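# Criss-cross stack of four wooden strips

## Task

Take the four same-coloured wooden strips lying loose on the table between the two rows and build a criss-cross stack. Two strips must rest flat on the table, parallel and separated by a gap. The remaining two must lie flat on top, crossing both lower strips, and also be separated from each other by a gap.

## Robot and tools

Robot: two arms, left_arm and right_arm, each ending in a two-finger gripper. Shared scene frame: origin on the table top midway between the arms, +x out across the table, +z up. left_arm sits on the +y side with its root at (-0.016, +0.350, 0) m. right_arm's root is at (+0.027, -0.335, 0) m. Both are turned slightly about z. The names left and right do not map to image sides. In each gripper's own axes the fingers point along +z and close along y. The reported end_effector_position is the spot between the finger pads, roughly 1 cm short of the fingertips.

Joint limits (rad), base to hand: waist -2.618 to 3.054, shoulder 0 to 3.142, elbow 0 to 3.142, wrist pitch -1.571 to 1.571, wrist yaw -1.571 to 1.571, wrist roll -2.094 to 2.094. An elbow never fully straightens.

execute_actions(actions): actions is a list of actions, run one after another. Each action is a list of up to 15 rows. Each row lasts one control step (1/30 s). If there are fewer than 15 rows, the last row is repeated to fill the 15 steps. A row is one flat list covering both arms: 14 numbers in [-1, 1]. The order is dx, dy, dz, rx, ry, rz, opening for left_arm, then the same seven for right_arm. dx..rz are an offset, not a pose. They are expressed in that gripper's own axes and measured from the gripper's pose at the start of the action. For the first action in a call, that start is the pose last reported in a result. Every row counts from that same start, so rows do not add up. Scale: 1.0 equals 0.6 m of travel or 180 degrees. rx, ry, rz form a single rotation vector. opening is absolute, not an offset: +1 is fully open (0.094 m) and -1 is closed. A row may carry 12 extra numbers from 0 to 1. These scale joint stiffness: left_arm's six joints, then right_arm's six, in Joint positions order. They persist until changed. Send an empty list to just get state and images.

Per step, the commanded pose is clipped to at most 70 mm and 16 degrees from the measured pose. Far targets therefore take several actions. After an action an arm only finishes its last clipped pose, so send the remainder next.

move(target, speed, blocking): target is a single row laid out like an execute_actions row (14 numbers, optional 12 stiffness values). Its offsets are in each gripper's axes, measured from the pose in the latest result showing one. Opening is absolute and is sent at the start. Each gripper follows a straight line toward its target. Both paths finish together, taking 0.5 to 10 s, and stop short if longer is needed. Rotation goes the shorter way. speed is the path top speed in m/s, 0.002 to 0.5 (default 0.25). Turning is capped at twice that value in rad/s. Paths ignore obstacles and the other arm. Grippers lag, drift, and can overshoot the speed, especially near full reach. Faster contact hits harder, and aiming deeper past contact presses harder. With blocking=false the reply returns after 0.5 s while motion continues. Further moves or action rows are rejected until a result shows the end, so use wait(0) or stop. The result adds a move: line giving the ending (done, off_target, moving, held, fault), any limits (paced = the sent pose was clipped; held = a check blocked some steps, after which the arm may speed up sharply), and each gripper's distance from its target. If only one arm is named, the other finished at rest.

wait(seconds): 0 to 10 s. The arms keep their last commands, and a running move carries on. It returns early when that move ends. stop(): brakes the current move; this needs room, more at speed. Fingers keep moving. zoom_image(camera, region): camera is cam_high, cam_low, cam_left_wrist or cam_right_wrist. region is [x0, y0, x1, y1] in that image's pixels, from the top-left, at most 504x504. read_manual(section): returns only licence text ("licences"). finished_scene(scene): pass the current scene's integer number. This is final, and the stack must already be standing stably.

Results: the state line lists, per arm, end_effector_position in metres and end_effector_quat_wxyz in the scene frame. Printed positions can be inaccurate, more so at long reach. Hand target lines show where the controller is driving each gripper now. A pose unreachable line means the clearance check altered or blocked that arm's command. grip_measured uses the same scale as opening. The last Joint positions value is the opening in metres. Readings may be off by about 1 mm, a fixed bias per gripper. FAULT and OVER-TEMPERATURE FAULT lines report arm stops. Images come in this order: cam_high, cam_low (504x504, pinhole), then the two wrist cameras (616x616, fisheye). Calibration is supplied but may be off by a few degrees and millimetres.

Holding and sag: arms usually end a centimetre or more low, and all-zero offsets let them keep sinking. In a reply's first call, offset an arm back to its desired pose. Use zeros in later calls, and aim higher if it still droops. Between replies the robot keeps the last command. To grasp, command an opening about 0.03 below grip_measured; a smaller margin grips more gently. Pad force is about 50 to 62 N, lower on thin parts, with a brief spike at first contact.

Avoid: knocking or placing anything off the table (task fails); letting the arms collide or press on each other; dropping strips, slamming, or shoving hard. Occasional tugs on a held strip or pushes on loose ones may occur, so recheck positions. Motor heat builds while holding loads. A MOTOR HOT line appears at 75 °C. At 90 °C that arm halts for 10 s. At 100 °C it goes limp and falls. Rest loaded arms when possible.

Each tool is called after "Request:" as name(argument=value, ...), one argument or row to a line, values as JSON.

## Session

I'll start by looking at the scene.

Request:
execute_actions(
  actions=[],
)

Scene clock: 0.00 s.
left_arm: end_effector_position=(+0.4076, +0.4357, +0.1895) grip_measured=+1.000 end_effector_quat_wxyz=(+0.509, -0.476, +0.707, +0.118) | right_arm: end_effector_position=(+0.4430, -0.5536, +0.3860) grip_measured=+1.000 end_effector_quat_wxyz=(+0.382, -0.157, +0.886, -0.209)
Joint positions: left_arm=[-0.271  1.568  1.059 -0.19  -0.788 -0.902  0.094] | right_arm=[-0.524  1.838  2.325 -1.169 -0.177 -0.817  0.094]
Joint velocities: left_arm=[-0.007  0.007 -0.046  0.037  0.051  0.022  0.   ] | right_arm=[ 0.002 -0.002  0.007  0.051 -0.007 -0.037  0.   ]
Motor temperatures (°C, as the motors report them): left_arm=[32 29 30 28 31 31] | right_arm=[29 28 29 32 32 30]
Hand target (left_arm): +0.407, +0.437, +0.194; +0.512, -0.477, +0.704, +0.121
Hand target (right_arm): +0.442, -0.551, +0.395; +0.392, -0.156, +0.881, -0.213
Joint stiffness scale: left_arm=[1. 1. 1. 1. 1. 1.] | right_arm=[1. 1. 1. 1. 1. 1.]

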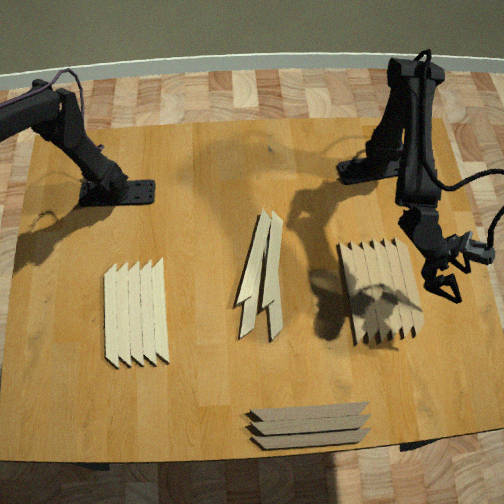

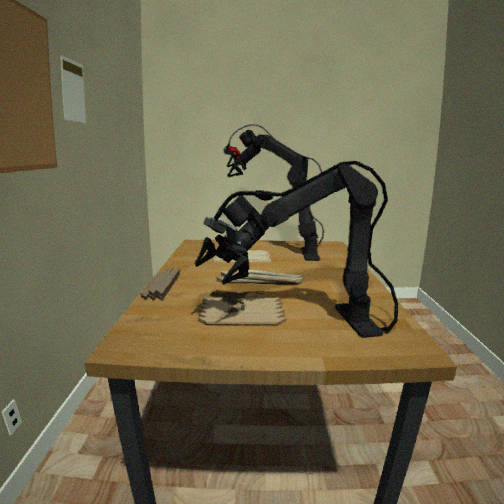

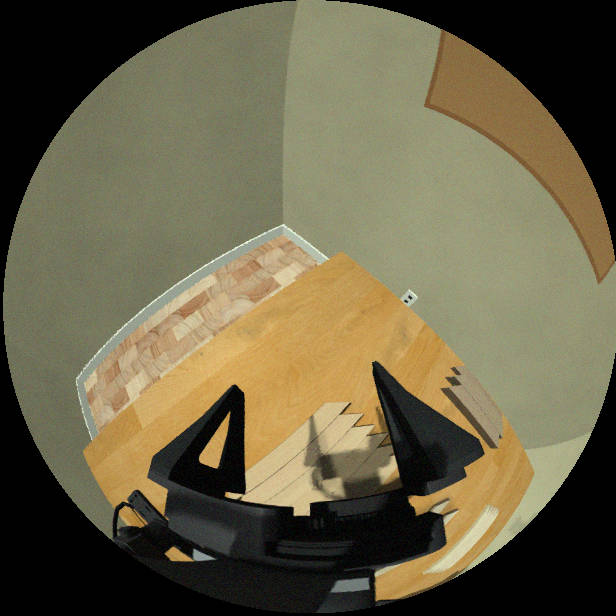

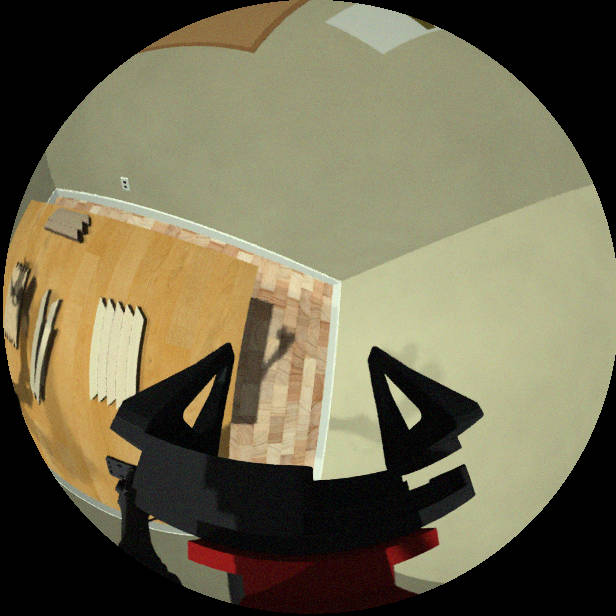

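Request:
zoom_image(
  camera="cam_high",
  region=[190, 190, 350, 350],
)

Request:
zoom_image(
  camera="cam_low",
  region=[190, 230, 330, 330],
)

Region (190, 190, 350, 350) of cam_high's 504x504 image, scaled by 3.150, with more detail than that image has.

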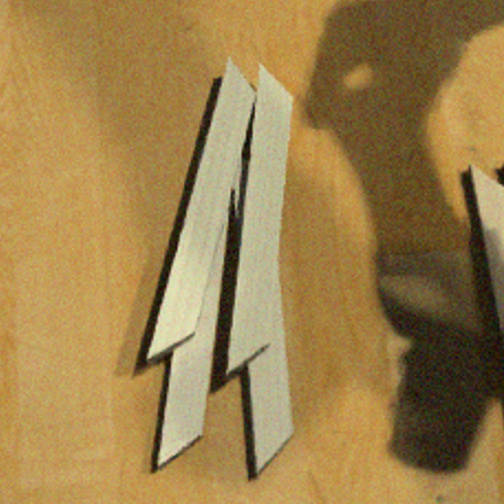

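Region (190, 230, 330, 330) of cam_low's 504x504 image, scaled by 3.600, with more detail than that image has; it fills the top 360 rows of this view, and the rest is white.

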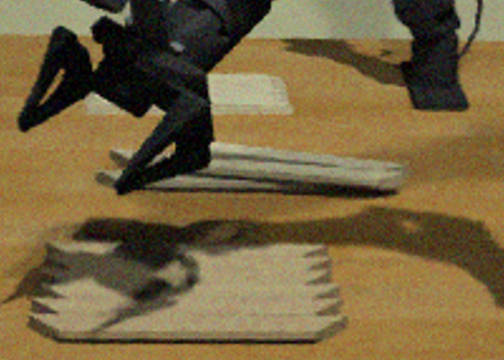

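Request:
move(
  target=[0.4025,-0.0943,-0.4545,0.1185,0.3573,0.3885,-0.1, 0.1355,0.8549,-0.1762,-0.0988,0.2747,0.1959,-0.1],
  speed=0.35,
)

Scene clock: 60.97 s.
left_arm: end_effector_position=(+0.2744, +0.1003, +0.1281) grip_measured=-0.097 end_effector_quat_wxyz=(-0.003, +0.090, +0.996, +0.004) | right_arm: end_effector_position=(+0.2552, -0.1231, +0.1489) grip_measured=-0.098 end_effector_quat_wxyz=(-0.001, +0.153, +0.988, -0.015)
Joint positions: left_arm=[-0.886  2.017  1.856 -1.419 -0.002 -0.535  0.042] | right_arm=[ 0.784  1.747  1.581 -1.429  0.017  1.062  0.042]
Joint velocities: left_arm=[-0.022 -0.012 -0.002  0.007  0.007  0.007  0.   ] | right_arm=[-0.007 -0.012 -0.012 -0.007 -0.051 -0.007 -0.   ]
Motor temperatures (°C, as the motors report them): left_arm=[32 32 33 33 31 31] | right_arm=[29 30 30 36 32 30]
Hand target (left_arm): +0.276, +0.096, +0.131; -0.002, +0.094, +0.996, -0.001
Hand target (right_arm): +0.256, -0.121, +0.147; +0.003, +0.154, +0.988, -0.011
Off the commanded pose (left_arm): 0.008 m, 1 deg.
Off the commanded pose (right_arm): 0.006 m, 2 deg.
Joint stiffness scale: left_arm=[1. 1. 1. 1. 1. 1.] | right_arm=[1. 1. 1. 1. 1. 1.]
move: done
camera_calibration (this result's frames):
cam_left_wrist: T_world_to_cam=[[-0.411995, -0.910898, 0.0229025, 0.200727], [-0.755198, 0.35542, 0.550774, 0.154353], [-0.509839, 0.20962, -0.83434, 0.32965], [0, 0, 0, 1]] pos_world=[0.367334, 0.0588804, 0.185429]
cam_right_wrist: T_world_to_cam=[[-0.242692, -0.967482, 0.0712687, -0.0760846], [-0.829896, 0.245099, 0.501198, 0.205756], [-0.502368, 0.0624912, -0.862393, 0.370325], [0, 0, 0, 1]] pos_world=[0.33833, -0.147183, 0.221664]

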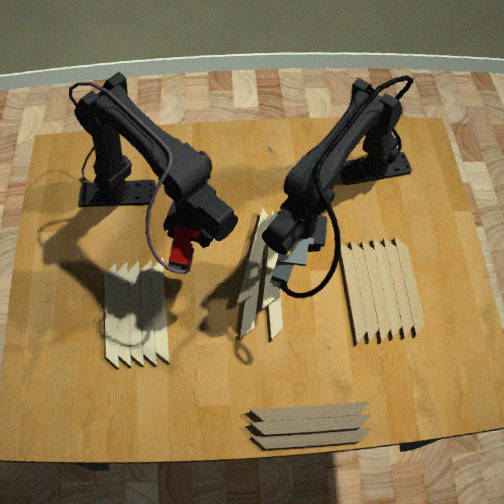

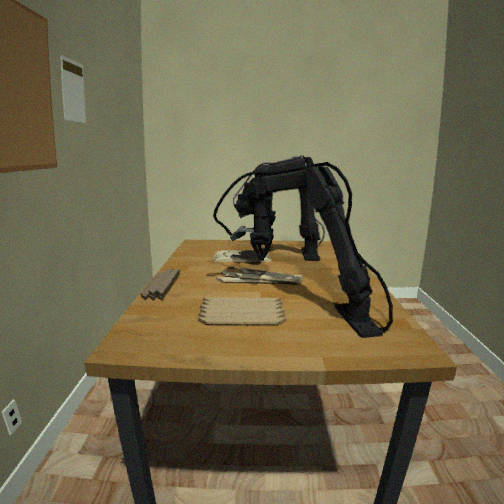

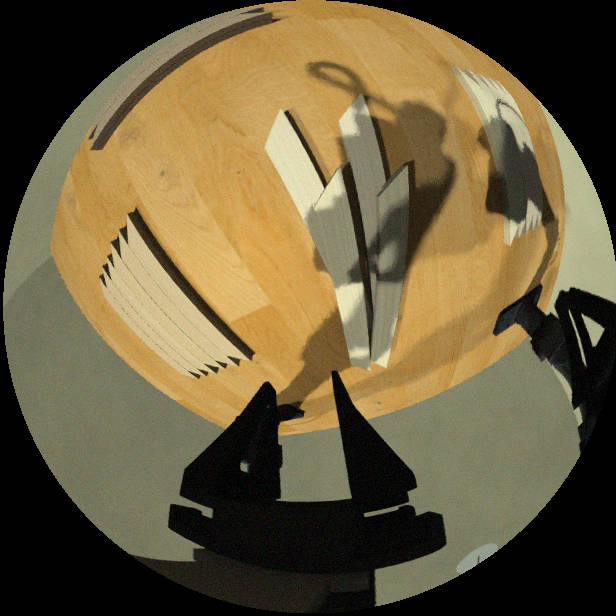

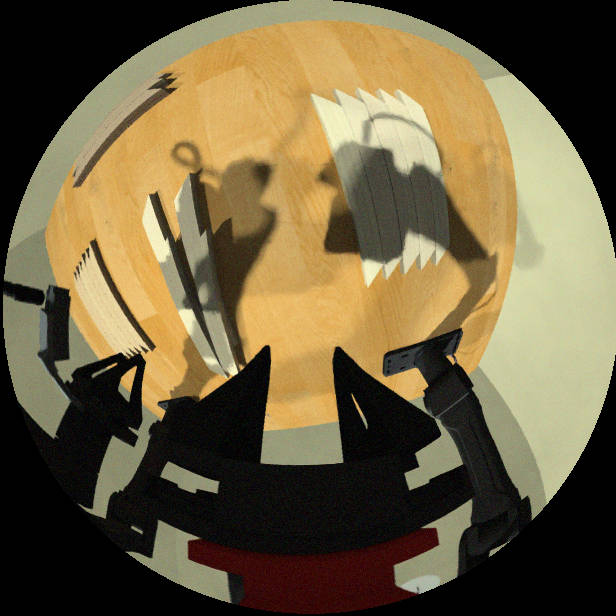

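Request:
zoom_image(
  camera="cam_left_wrist",
  region=[230, 80, 450, 400],
)

Region (230, 80, 450, 400) of cam_left_wrist's 616x616 image, scaled by 1.575, with more detail than that image has; it fills the left 346 columns of this view, and the rest is white.

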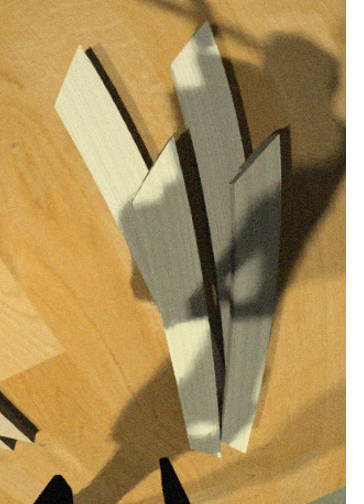

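Request:
zoom_image(
  camera="cam_high",
  region=[200, 170, 380, 350],
)

Request:
zoom_image(
  camera="cam_left_wrist",
  region=[160, 300, 460, 560],
)

Region (200, 170, 380, 350) of cam_high's 504x504 image, scaled by 2.800, with more detail than that image has.

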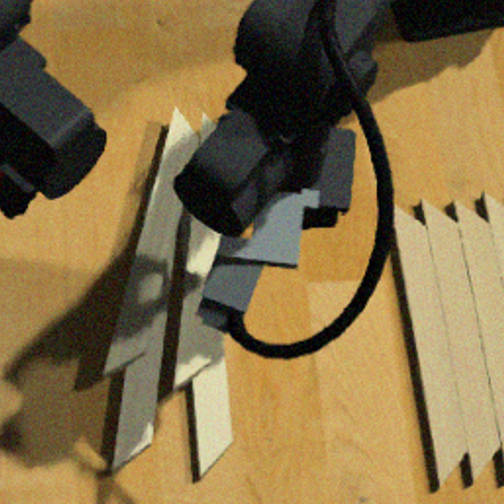

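Region (160, 300, 460, 560) of cam_left_wrist's 616x616 image, scaled by 1.680, with more detail than that image has; it fills the top 437 rows of this view, and the rest is white.

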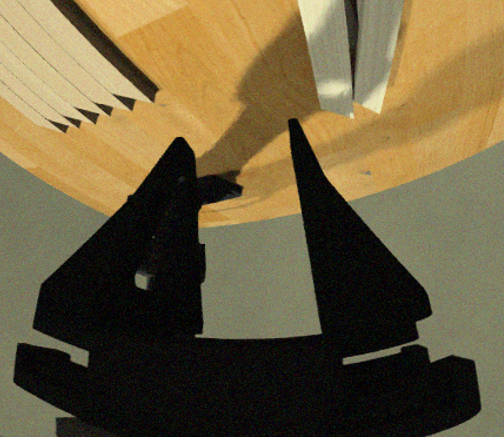

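Request:
move(
  target=[-0.0072,-0.0805,0.0885,0,0,-0.007,-0.1, -0.0327,-0.1033,0,0,0,0,-0.1],
  speed=0.2,
)

Scene clock: 82.20 s.
left_arm: end_effector_position=(+0.2675, +0.0530, +0.0767) grip_measured=-0.097 end_effector_quat_wxyz=(-0.006, +0.082, +0.997, +0.005) | right_arm: end_effector_position=(+0.2551, -0.1846, +0.1487) grip_measured=-0.098 end_effector_quat_wxyz=(-0.008, +0.155, +0.988, -0.016)
Joint positions: left_arm=[-0.982  2.142  1.84  -1.284  0.001 -0.647  0.042] | right_arm=[ 0.616  1.61   1.427 -1.422  0.012  0.898  0.042]
Joint velocities: left_arm=[-0.002  0.002  0.017  0.051 -0.081 -0.095  0.001] | right_arm=[-0.017 -0.017  0.017 -0.066  0.022  0.007  0.001]
Motor temperatures (°C, as the motors report them): left_arm=[32 33 33 31 31 31] | right_arm=[29 30 30 35 32 30]
Hand target (left_arm): +0.269, +0.052, +0.075; -0.003, +0.079, +0.997, +0.003
Hand target (right_arm): +0.255, -0.188, +0.150; -0.002, +0.153, +0.988, -0.013
Off the commanded pose (left_arm): 0.003 m, 0 deg.
Off the commanded pose (right_arm): 0.004 m, 1 deg.
Joint stiffness scale: left_arm=[1. 1. 1. 1. 1. 1.] | right_arm=[1. 1. 1. 1. 1. 1.]
move: done
camera_calibration (this result's frames):
cam_left_wrist: T_world_to_cam=[[-0.397918, -0.917149, 0.0223482, 0.152624], [-0.757927, 0.342368, 0.555275, 0.195295], [-0.516921, 0.204016, -0.831367, 0.295162], [0, 0, 0, 1]] pos_world=[0.361327, 0.0128978, 0.133535]
cam_right_wrist: T_world_to_cam=[[-0.245461, -0.966475, 0.0753358, -0.135326], [-0.82109, 0.248589, 0.513823, 0.21737], [-0.515325, 0.0642659, -0.854582, 0.376439], [0, 0, 0, 1]] pos_world=[0.339252, -0.209017, 0.220203]

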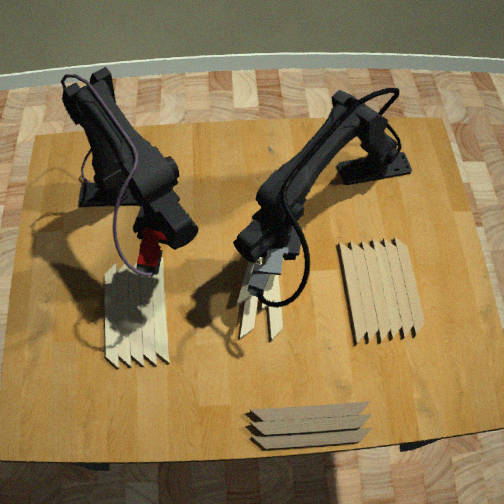

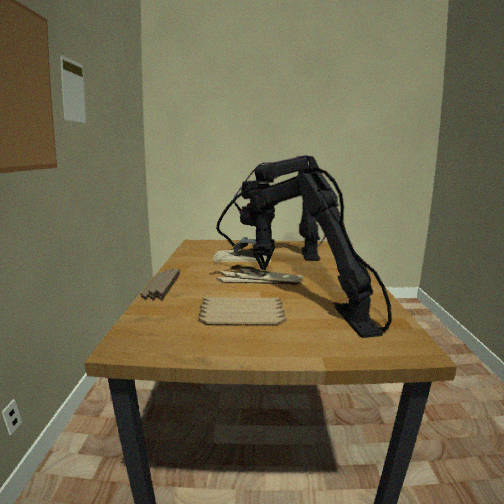

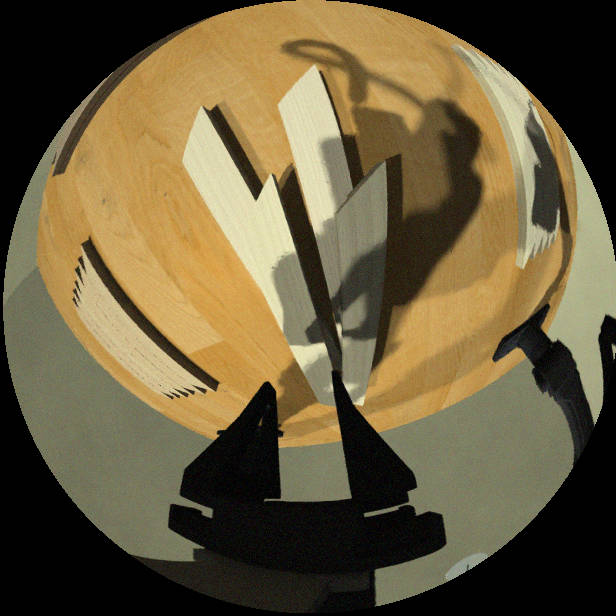

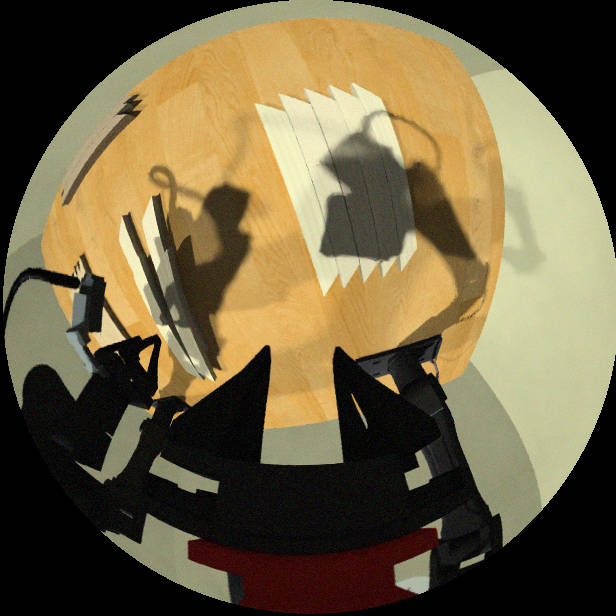

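Request:
zoom_image(
  camera="cam_left_wrist",
  region=[170, 140, 430, 420],
)

Region (170, 140, 430, 420) of cam_left_wrist's 616x616 image, scaled by 1.800, with more detail than that image has; it fills the left 468 columns of this view, and the rest is white.

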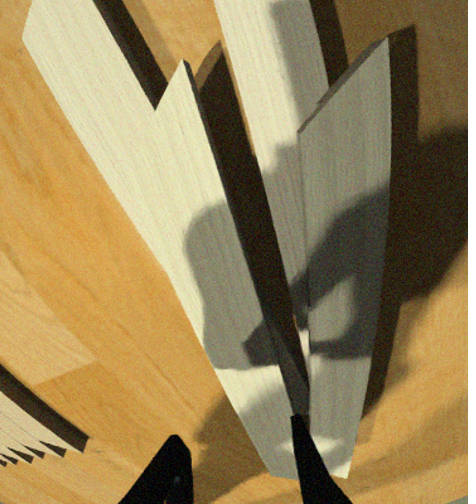

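Request:
zoom_image(
  camera="cam_left_wrist",
  region=[160, 50, 420, 250],
)

Region (160, 50, 420, 250) of cam_left_wrist's 616x616 image, scaled by 1.938, with more detail than that image has; it fills the top 388 rows of this view, and the rest is white.

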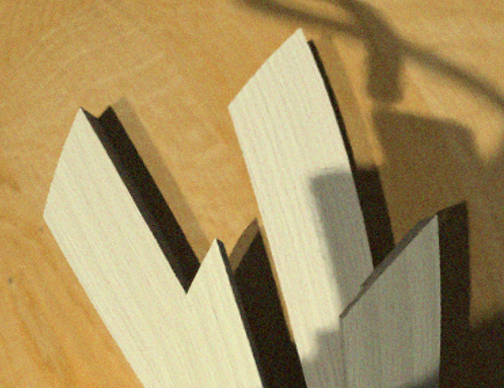

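Request:
move(
  target=[-0.0295,0.0006,0.0445,0,0,0,-0.15, 0,0,-0.002,0,0,0,-0.15],
  speed=0.1,
)

Scene clock: 96.90 s.
left_arm: end_effector_position=(+0.2800, +0.0516, +0.0519) grip_measured=-0.147 end_effector_quat_wxyz=(-0.009, +0.082, +0.997, +0.008) | right_arm: end_effector_position=(+0.2551, -0.1845, +0.1487) grip_measured=-0.148 end_effector_quat_wxyz=(-0.009, +0.153, +0.988, -0.016)
Joint positions: left_arm=[-0.963  2.204  1.84  -1.231  0.001 -0.629  0.04 ] | right_arm=[ 0.616  1.61   1.427 -1.422  0.012  0.895  0.04 ]
Joint velocities: left_arm=[ 0.007  0.007  0.012  0.037 -0.037 -0.007 -0.002] | right_arm=[-0.022  0.017 -0.002 -0.022 -0.007 -0.051 -0.001]
Motor temperatures (°C, as the motors report them): left_arm=[32 34 32 31 31 31] | right_arm=[29 30 30 34 32 30]
Hand target (left_arm): +0.284, +0.051, +0.050; -0.006, +0.082, +0.997, +0.005
Hand target (right_arm): +0.255, -0.185, +0.150; -0.008, +0.155, +0.988, -0.016
Off the commanded pose (left_arm): 0.005 m, 1 deg.
Off the commanded pose (right_arm): 0.001 m, 0 deg.
Joint stiffness scale: left_arm=[1. 1. 1. 1. 1. 1.] | right_arm=[1. 1. 1. 1. 1. 1.]
move: done
camera_calibration (this result's frames):
cam_left_wrist: T_world_to_cam=[[-0.397073, -0.91759, 0.0190261, 0.156745], [-0.754345, 0.338099, 0.562719, 0.21785], [-0.522778, 0.209088, -0.826429, 0.282337], [0, 0, 0, 1]] pos_world=[0.374173, 0.0111398, 0.107761]
cam_right_wrist: T_world_to_cam=[[-0.242502, -0.967245, 0.0750379, -0.136133], [-0.821687, 0.245897, 0.514164, 0.216931], [-0.515774, 0.0630281, -0.854403, 0.376274], [0, 0, 0, 1]] pos_world=[0.339309, -0.208732, 0.220167]

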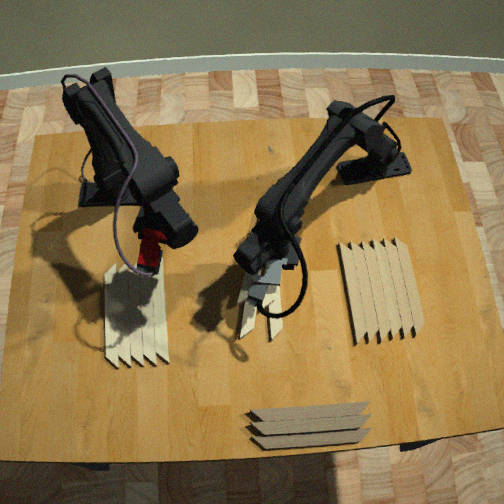

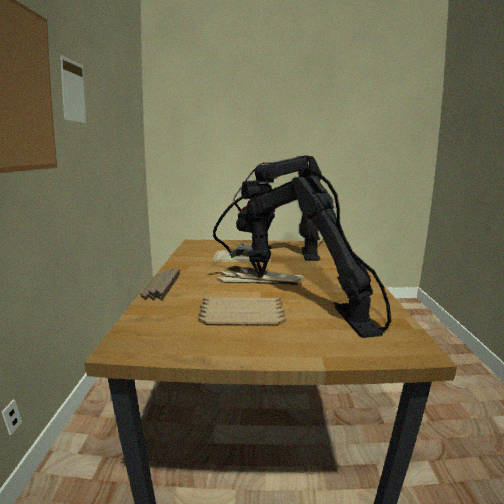

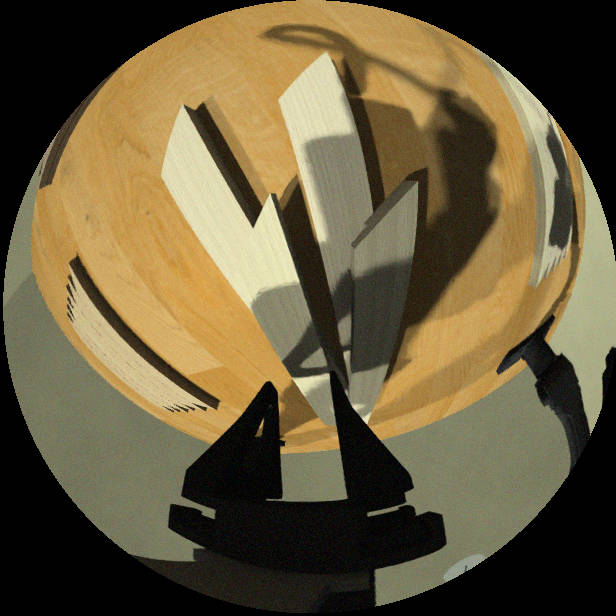

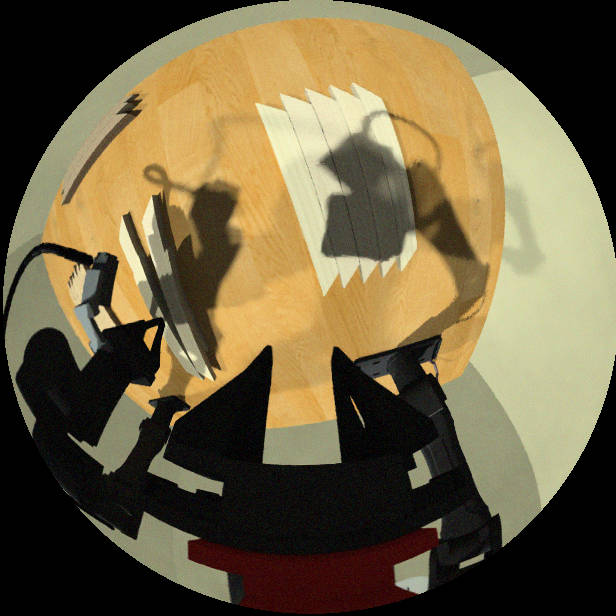

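Request:
zoom_image(
  camera="cam_left_wrist",
  region=[230, 280, 410, 460],
)

Request:
zoom_image(
  camera="cam_low",
  region=[210, 235, 320, 300],
)

Region (230, 280, 410, 460) of cam_left_wrist's 616x616 image, scaled by 2.800, with more detail than that image has.

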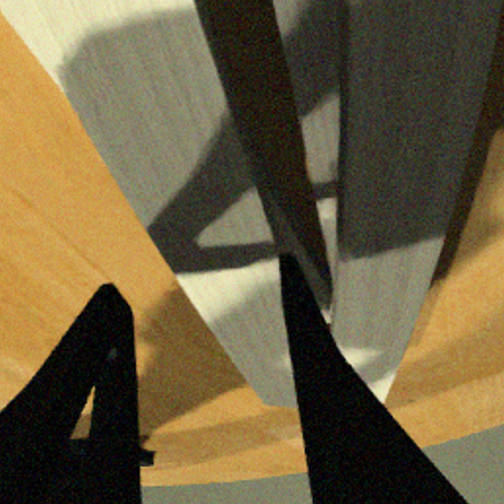

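Region (210, 235, 320, 300) of cam_low's 504x504 image, scaled by 4.582, with more detail than that image has; it fills the top 298 rows of this view, and the rest is white.

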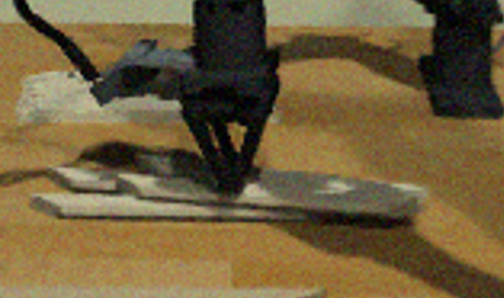

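Request:
execute_actions(
  actions=[
    [[-0.002,-0.009,-0.002,0,0,0,-0.15, 0,0,-0.002,0,0,0,-0.15]],
  ],
)

Request:
move(
  target=[0,0,0.027,0,0,0,-0.15, 0,0,0,0,0,0,-0.15],
  speed=0.04,
)

Scene clock: 105.53 s.
left_arm: end_effector_position=(+0.2788, +0.0527, +0.0519) grip_measured=-0.147 end_effector_quat_wxyz=(-0.012, +0.080, +0.997, +0.010) | right_arm: end_effector_position=(+0.2550, -0.1845, +0.1487) grip_measured=-0.148 end_effector_quat_wxyz=(-0.009, +0.153, +0.988, -0.016)
Joint positions: left_arm=[-0.963  2.204  1.84  -1.237  0.001 -0.632  0.04 ] | right_arm=[ 0.616  1.61   1.427 -1.422  0.011  0.895  0.04 ]
Joint velocities: left_arm=[-0.002 -0.017 -0.017  0.051 -0.037 -0.022  0.   ] | right_arm=[ 0.027 -0.007  0.012  0.022 -0.051 -0.037 -0.001]
Motor temperatures (°C, as the motors report them): left_arm=[32 35 32 30 31 31] | right_arm=[29 30 30 34 32 30]
Hand target (left_arm): +0.280, +0.046, +0.053; -0.009, +0.082, +0.997, +0.007
Hand target (right_arm): +0.255, -0.185, +0.150; -0.009, +0.153, +0.988, -0.016
Off the commanded pose (left_arm): 0.007 m, 0 deg.
Off the commanded pose (right_arm): 0.001 m, 0 deg.
Joint stiffness scale: left_arm=[1. 1. 1. 1. 1. 1.] | right_arm=[1. 1. 1. 1. 1. 1.]
camera_calibration (this result's frames):
cam_left_wrist: T_world_to_cam=[[-0.394192, -0.91888, 0.0165052, 0.156745], [-0.75283, 0.333155, 0.567675, 0.216163], [-0.527124, 0.211348, -0.823087, 0.282463], [0, 0, 0, 1]] pos_world=[0.373415, 0.0123159, 0.107194]
cam_right_wrist: T_world_to_cam=[[-0.242499, -0.967265, 0.0747823, -0.136054], [-0.821575, 0.245744, 0.514416, 0.216792], [-0.515954, 0.0633059, -0.854274, 0.376329], [0, 0, 0, 1]] pos_world=[0.339286, -0.2087, 0.220141]

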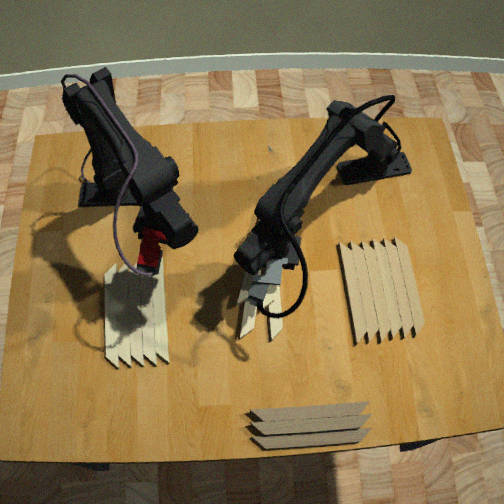

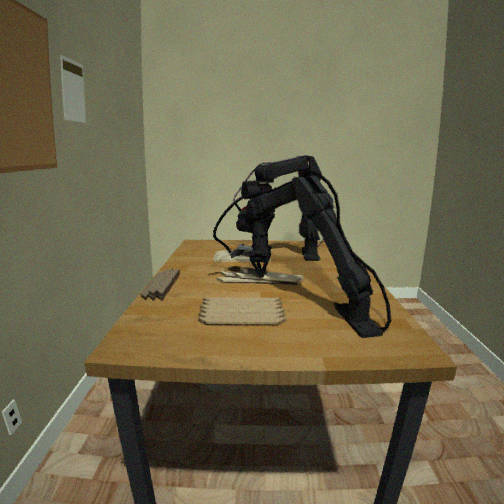

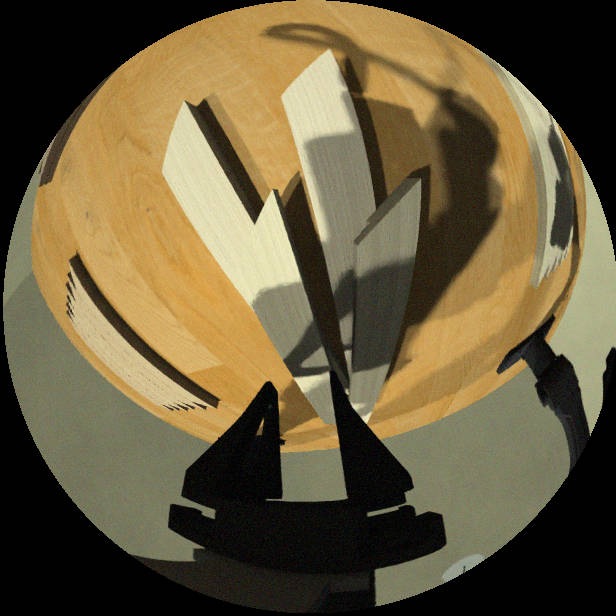

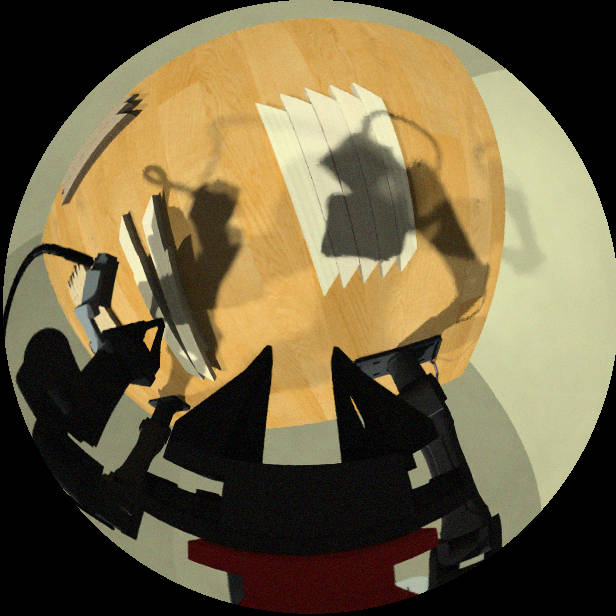

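Scene clock: 106.40 s.
left_arm: end_effector_position=(+0.2799, +0.0516, +0.0432) grip_measured=-0.147 end_effector_quat_wxyz=(-0.008, +0.081, +0.997, +0.006) | right_arm: end_effector_position=(+0.2550, -0.1844, +0.1487) grip_measured=-0.148 end_effector_quat_wxyz=(-0.009, +0.153, +0.988, -0.016)
Joint positions: left_arm=[-0.963  2.204  1.805 -1.192  0.001 -0.632  0.04 ] | right_arm=[ 0.616  1.61   1.427 -1.422  0.011  0.895  0.04 ]
Joint velocities: left_arm=[ 0.002 -0.002  0.017  0.037  0.022  0.007 -0.001] | right_arm=[-0.012  0.007 -0.012  0.081  0.066 -0.007  0.   ]
Motor temperatures (°C, as the motors report them): left_arm=[32 35 32 30 31 31] | right_arm=[29 30 30 34 32 30]
Hand target (left_arm): +0.278, +0.053, +0.036; -0.012, +0.081, +0.997, +0.010
Hand target (right_arm): +0.255, -0.184, +0.149; -0.009, +0.153, +0.988, -0.016
Off the commanded pose (left_arm): 0.008 m, 1 deg.
Off the commanded pose (right_arm): 0.000 m, 0 deg.
Joint stiffness scale: left_arm=[1. 1. 1. 1. 1. 1.] | right_arm=[1. 1. 1. 1. 1. 1.]
move: done
camera_calibration (this result's frames):
cam_left_wrist: T_world_to_cam=[[-0.394337, -0.918733, 0.0206865, 0.156168], [-0.757204, 0.337596, 0.559171, 0.223648], [-0.520712, 0.204838, -0.828794, 0.274845], [0, 0, 0, 1]] pos_world=[0.374045, 0.0116757, 0.0995026]
cam_right_wrist: T_world_to_cam=[[-0.242495, -0.967286, 0.0745266, -0.135975], [-0.821463, 0.245592, 0.514668, 0.216653], [-0.516134, 0.0635836, -0.854145, 0.376383], [0, 0, 0, 1]] pos_world=[0.339263, -0.208667, 0.220115]

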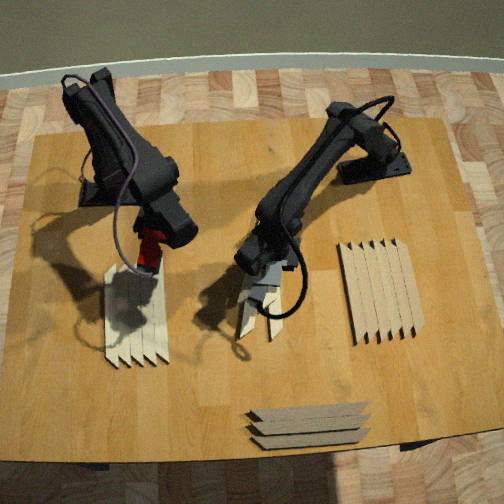

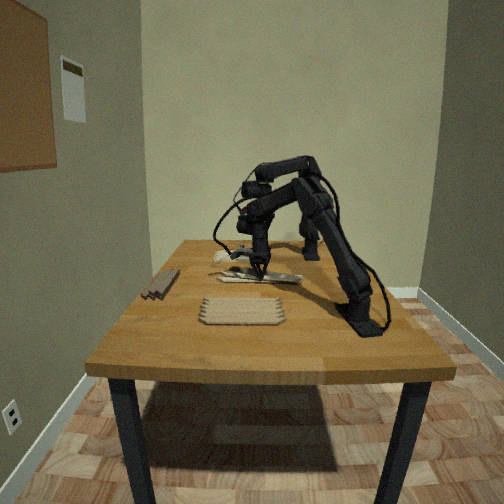

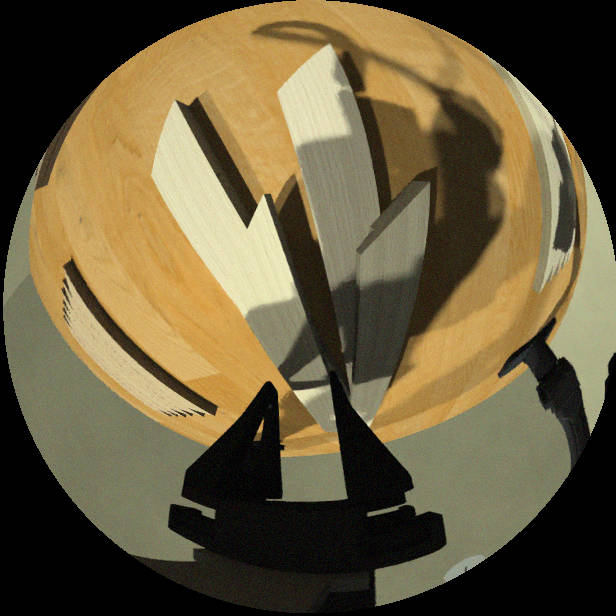

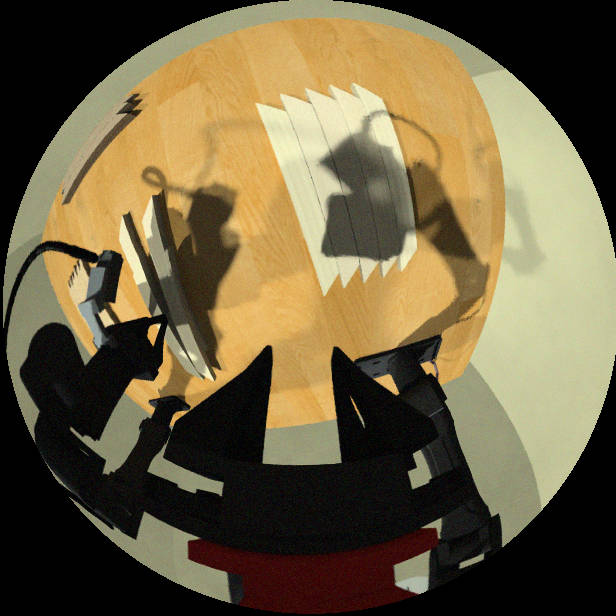

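Request:
zoom_image(
  camera="cam_left_wrist",
  region=[230, 280, 410, 460],
)

Region (230, 280, 410, 460) of cam_left_wrist's 616x616 image, scaled by 2.800, with more detail than that image has.

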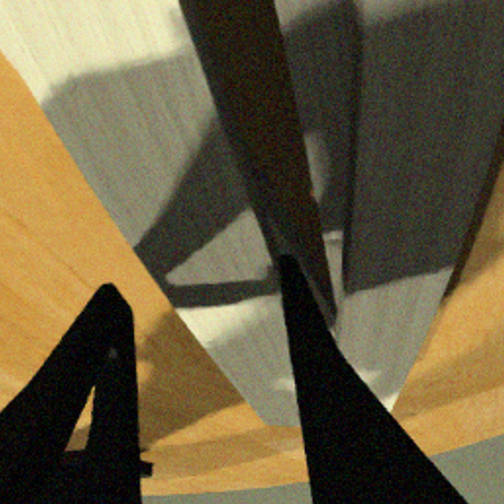

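Request:
move(
  target=[-0.012,-0.011,0.021,0,0,0,-0.15, 0,0,0,0,0,0,-0.15],
  speed=0.04,
)

Scene clock: 111.47 s.
left_arm: end_effector_position=(+0.2805, +0.0510, +0.0307) grip_measured=-0.147 end_effector_quat_wxyz=(-0.015, +0.080, +0.997, +0.012) | right_arm: end_effector_position=(+0.2550, -0.1844, +0.1487) grip_measured=-0.148 end_effector_quat_wxyz=(-0.009, +0.153, +0.988, -0.016)
Joint positions: left_arm=[-0.963  2.237  1.809 -1.182  0.001 -0.632  0.04 ] | right_arm=[ 0.616  1.61   1.427 -1.422  0.011  0.895  0.04 ]
Joint velocities: left_arm=[ 0.002 -0.012  0.022 -0.007  0.037  0.022  0.001] | right_arm=[ 0.007  0.002  0.002 -0.037 -0.007  0.022 -0.001]
Motor temperatures (°C, as the motors report them): left_arm=[32 35 32 30 31 31] | right_arm=[29 30 30 34 32 30]
Hand target (left_arm): +0.285, +0.044, +0.030; -0.008, +0.081, +0.997, +0.006
Hand target (right_arm): +0.255, -0.184, +0.149; -0.009, +0.153, +0.988, -0.016
Off the commanded pose (left_arm): 0.009 m, 1 deg.
Off the commanded pose (right_arm): 0.000 m, 0 deg.
Joint stiffness scale: left_arm=[1. 1. 1. 1. 1. 1.] | right_arm=[1. 1. 1. 1. 1. 1.]
move: done
camera_calibration (this result's frames):
cam_left_wrist: T_world_to_cam=[[-0.394087, -0.918971, 0.0136845, 0.156194], [-0.749317, 0.329884, 0.574196, 0.228975], [-0.532184, 0.216029, -0.818603, 0.267285], [0, 0, 0, 1]] pos_world=[0.375374, 0.0102614, 0.0851861]
cam_right_wrist: T_world_to_cam=[[-0.242495, -0.967286, 0.0745266, -0.135975], [-0.821463, 0.245592, 0.514668, 0.216653], [-0.516134, 0.0635836, -0.854145, 0.376383], [0, 0, 0, 1]] pos_world=[0.339263, -0.208667, 0.220115]

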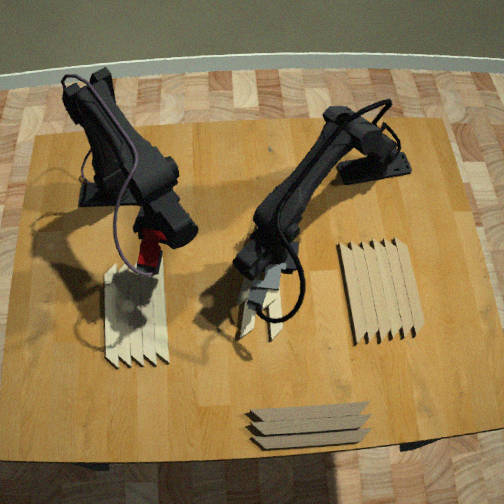

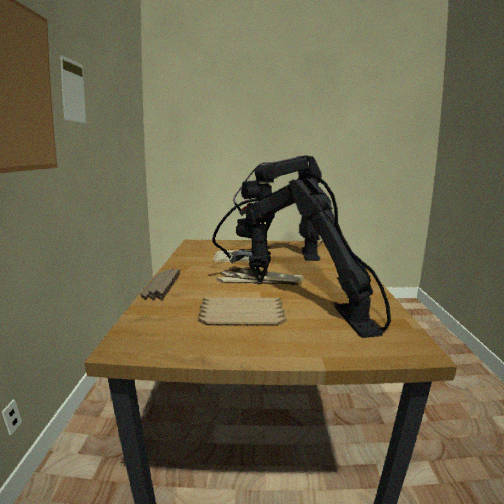

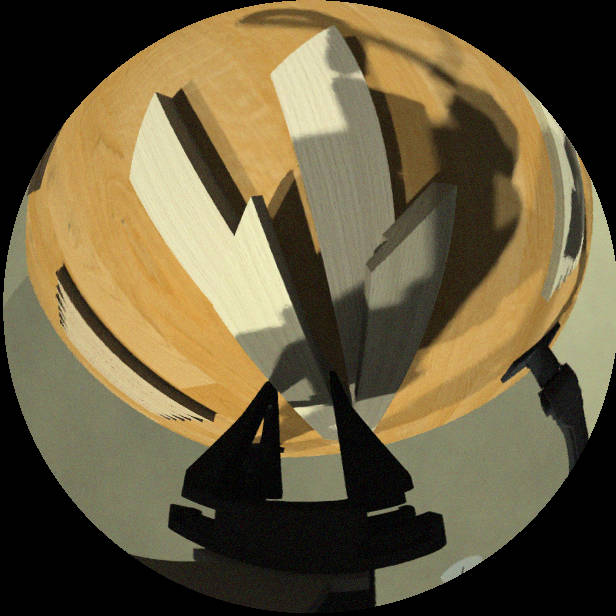

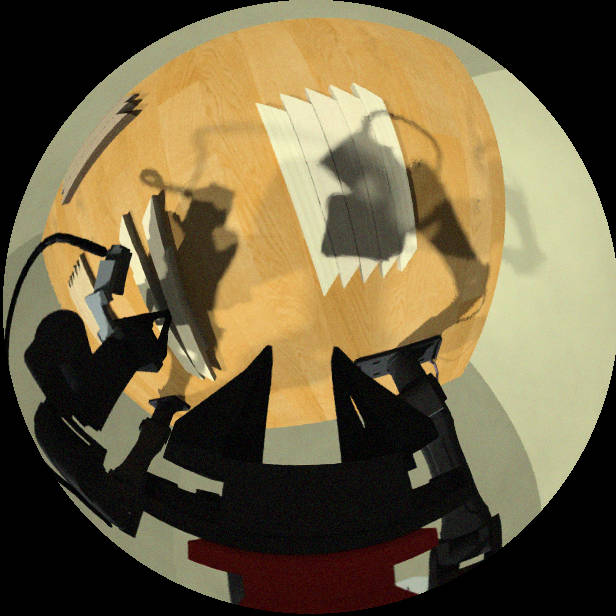

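Request:
zoom_image(
  camera="cam_left_wrist",
  region=[230, 280, 410, 460],
)

Request:
zoom_image(
  camera="cam_low",
  region=[210, 245, 310, 295],
)

Region (230, 280, 410, 460) of cam_left_wrist's 616x616 image, scaled by 2.800, with more detail than that image has.

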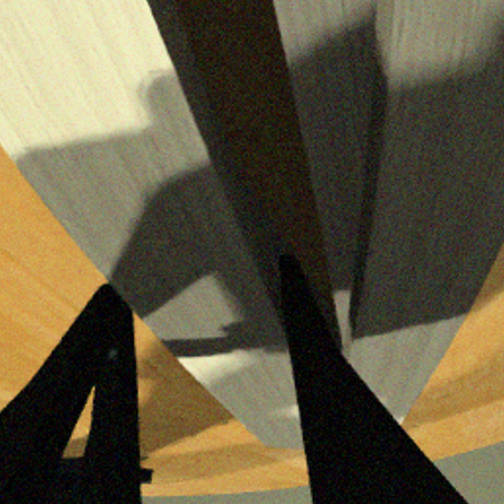

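Region (210, 245, 310, 295) of cam_low's 504x504 image, scaled by 5.040, with more detail than that image has.

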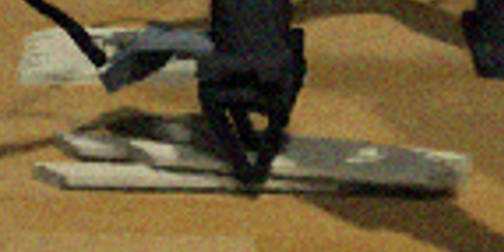

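Request:
move(
  target=[0,0,-0.016,0,0,0,-0.15, 0,0,0,0,0,0,-0.15],
  speed=0.03,
)

Scene clock: 116.37 s.
left_arm: end_effector_position=(+0.2785, +0.0530, +0.0309) grip_measured=-0.147 end_effector_quat_wxyz=(-0.020, +0.080, +0.996, +0.016) | right_arm: end_effector_position=(+0.2550, -0.1844, +0.1487) grip_measured=-0.148 end_effector_quat_wxyz=(-0.009, +0.153, +0.988, -0.015)
Joint positions: left_arm=[-0.963  2.237  1.809 -1.193  0.001 -0.632  0.04 ] | right_arm=[ 0.616  1.61   1.427 -1.422  0.011  0.895  0.04 ]
Joint velocities: left_arm=[-0.012  0.002 -0.002  0.022 -0.037 -0.022  0.001] | right_arm=[ 0.002 -0.002  0.007 -0.066 -0.037  0.051  0.   ]
Motor temperatures (°C, as the motors report them): left_arm=[32 35 33 30 31 31] | right_arm=[29 30 30 34 32 30]
Hand target (left_arm): +0.281, +0.051, +0.040; -0.015, +0.080, +0.997, +0.012
Hand target (right_arm): +0.255, -0.184, +0.149; -0.009, +0.153, +0.988, -0.016
Off the commanded pose (left_arm): 0.010 m, 1 deg.
Off the commanded pose (right_arm): 0.000 m, 0 deg.
Joint stiffness scale: left_arm=[1. 1. 1. 1. 1. 1.] | right_arm=[1. 1. 1. 1. 1. 1.]
move: done
camera_calibration (this result's frames):
cam_left_wrist: T_world_to_cam=[[-0.393994, -0.919065, 0.00935541, 0.15738], [-0.744671, 0.325166, 0.582865, 0.225427], [-0.538733, 0.222679, -0.812515, 0.267176], [0, 0, 0, 1]] pos_world=[0.373812, 0.0118469, 0.0842183]
cam_right_wrist: T_world_to_cam=[[-0.242492, -0.967306, 0.074271, -0.135896], [-0.821351, 0.245439, 0.514919, 0.216515], [-0.516313, 0.0638613, -0.854015, 0.376437], [0, 0, 0, 1]] pos_world=[0.33924, -0.208634, 0.220088]

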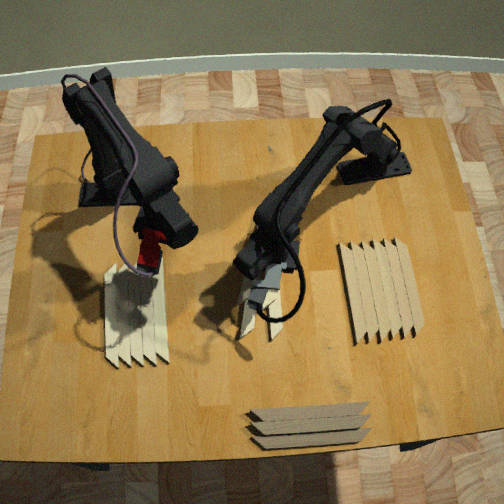

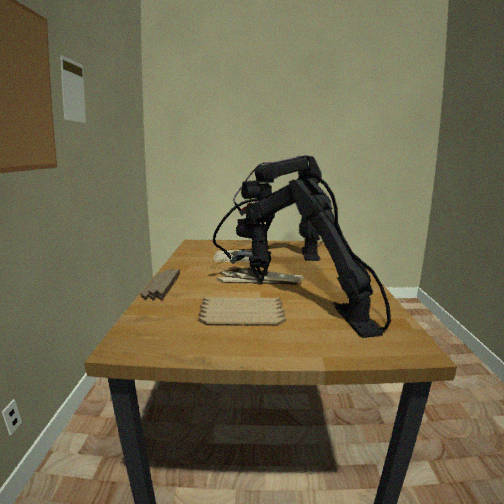

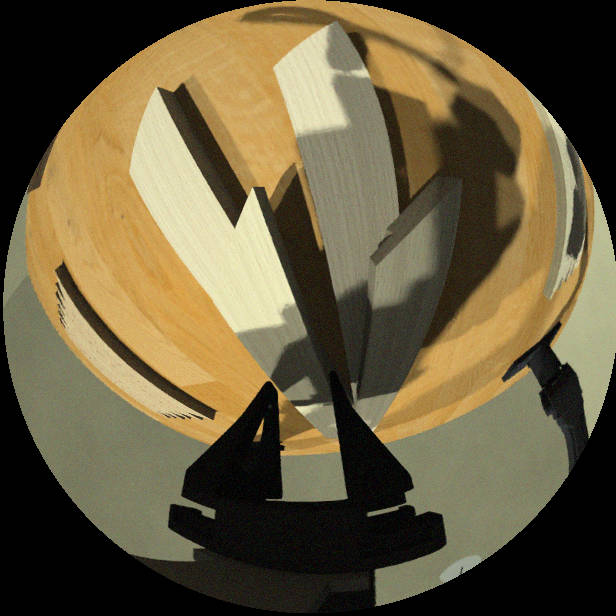

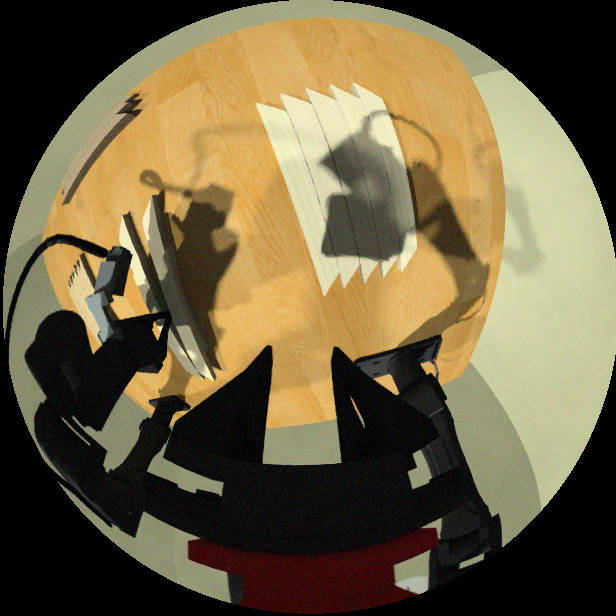

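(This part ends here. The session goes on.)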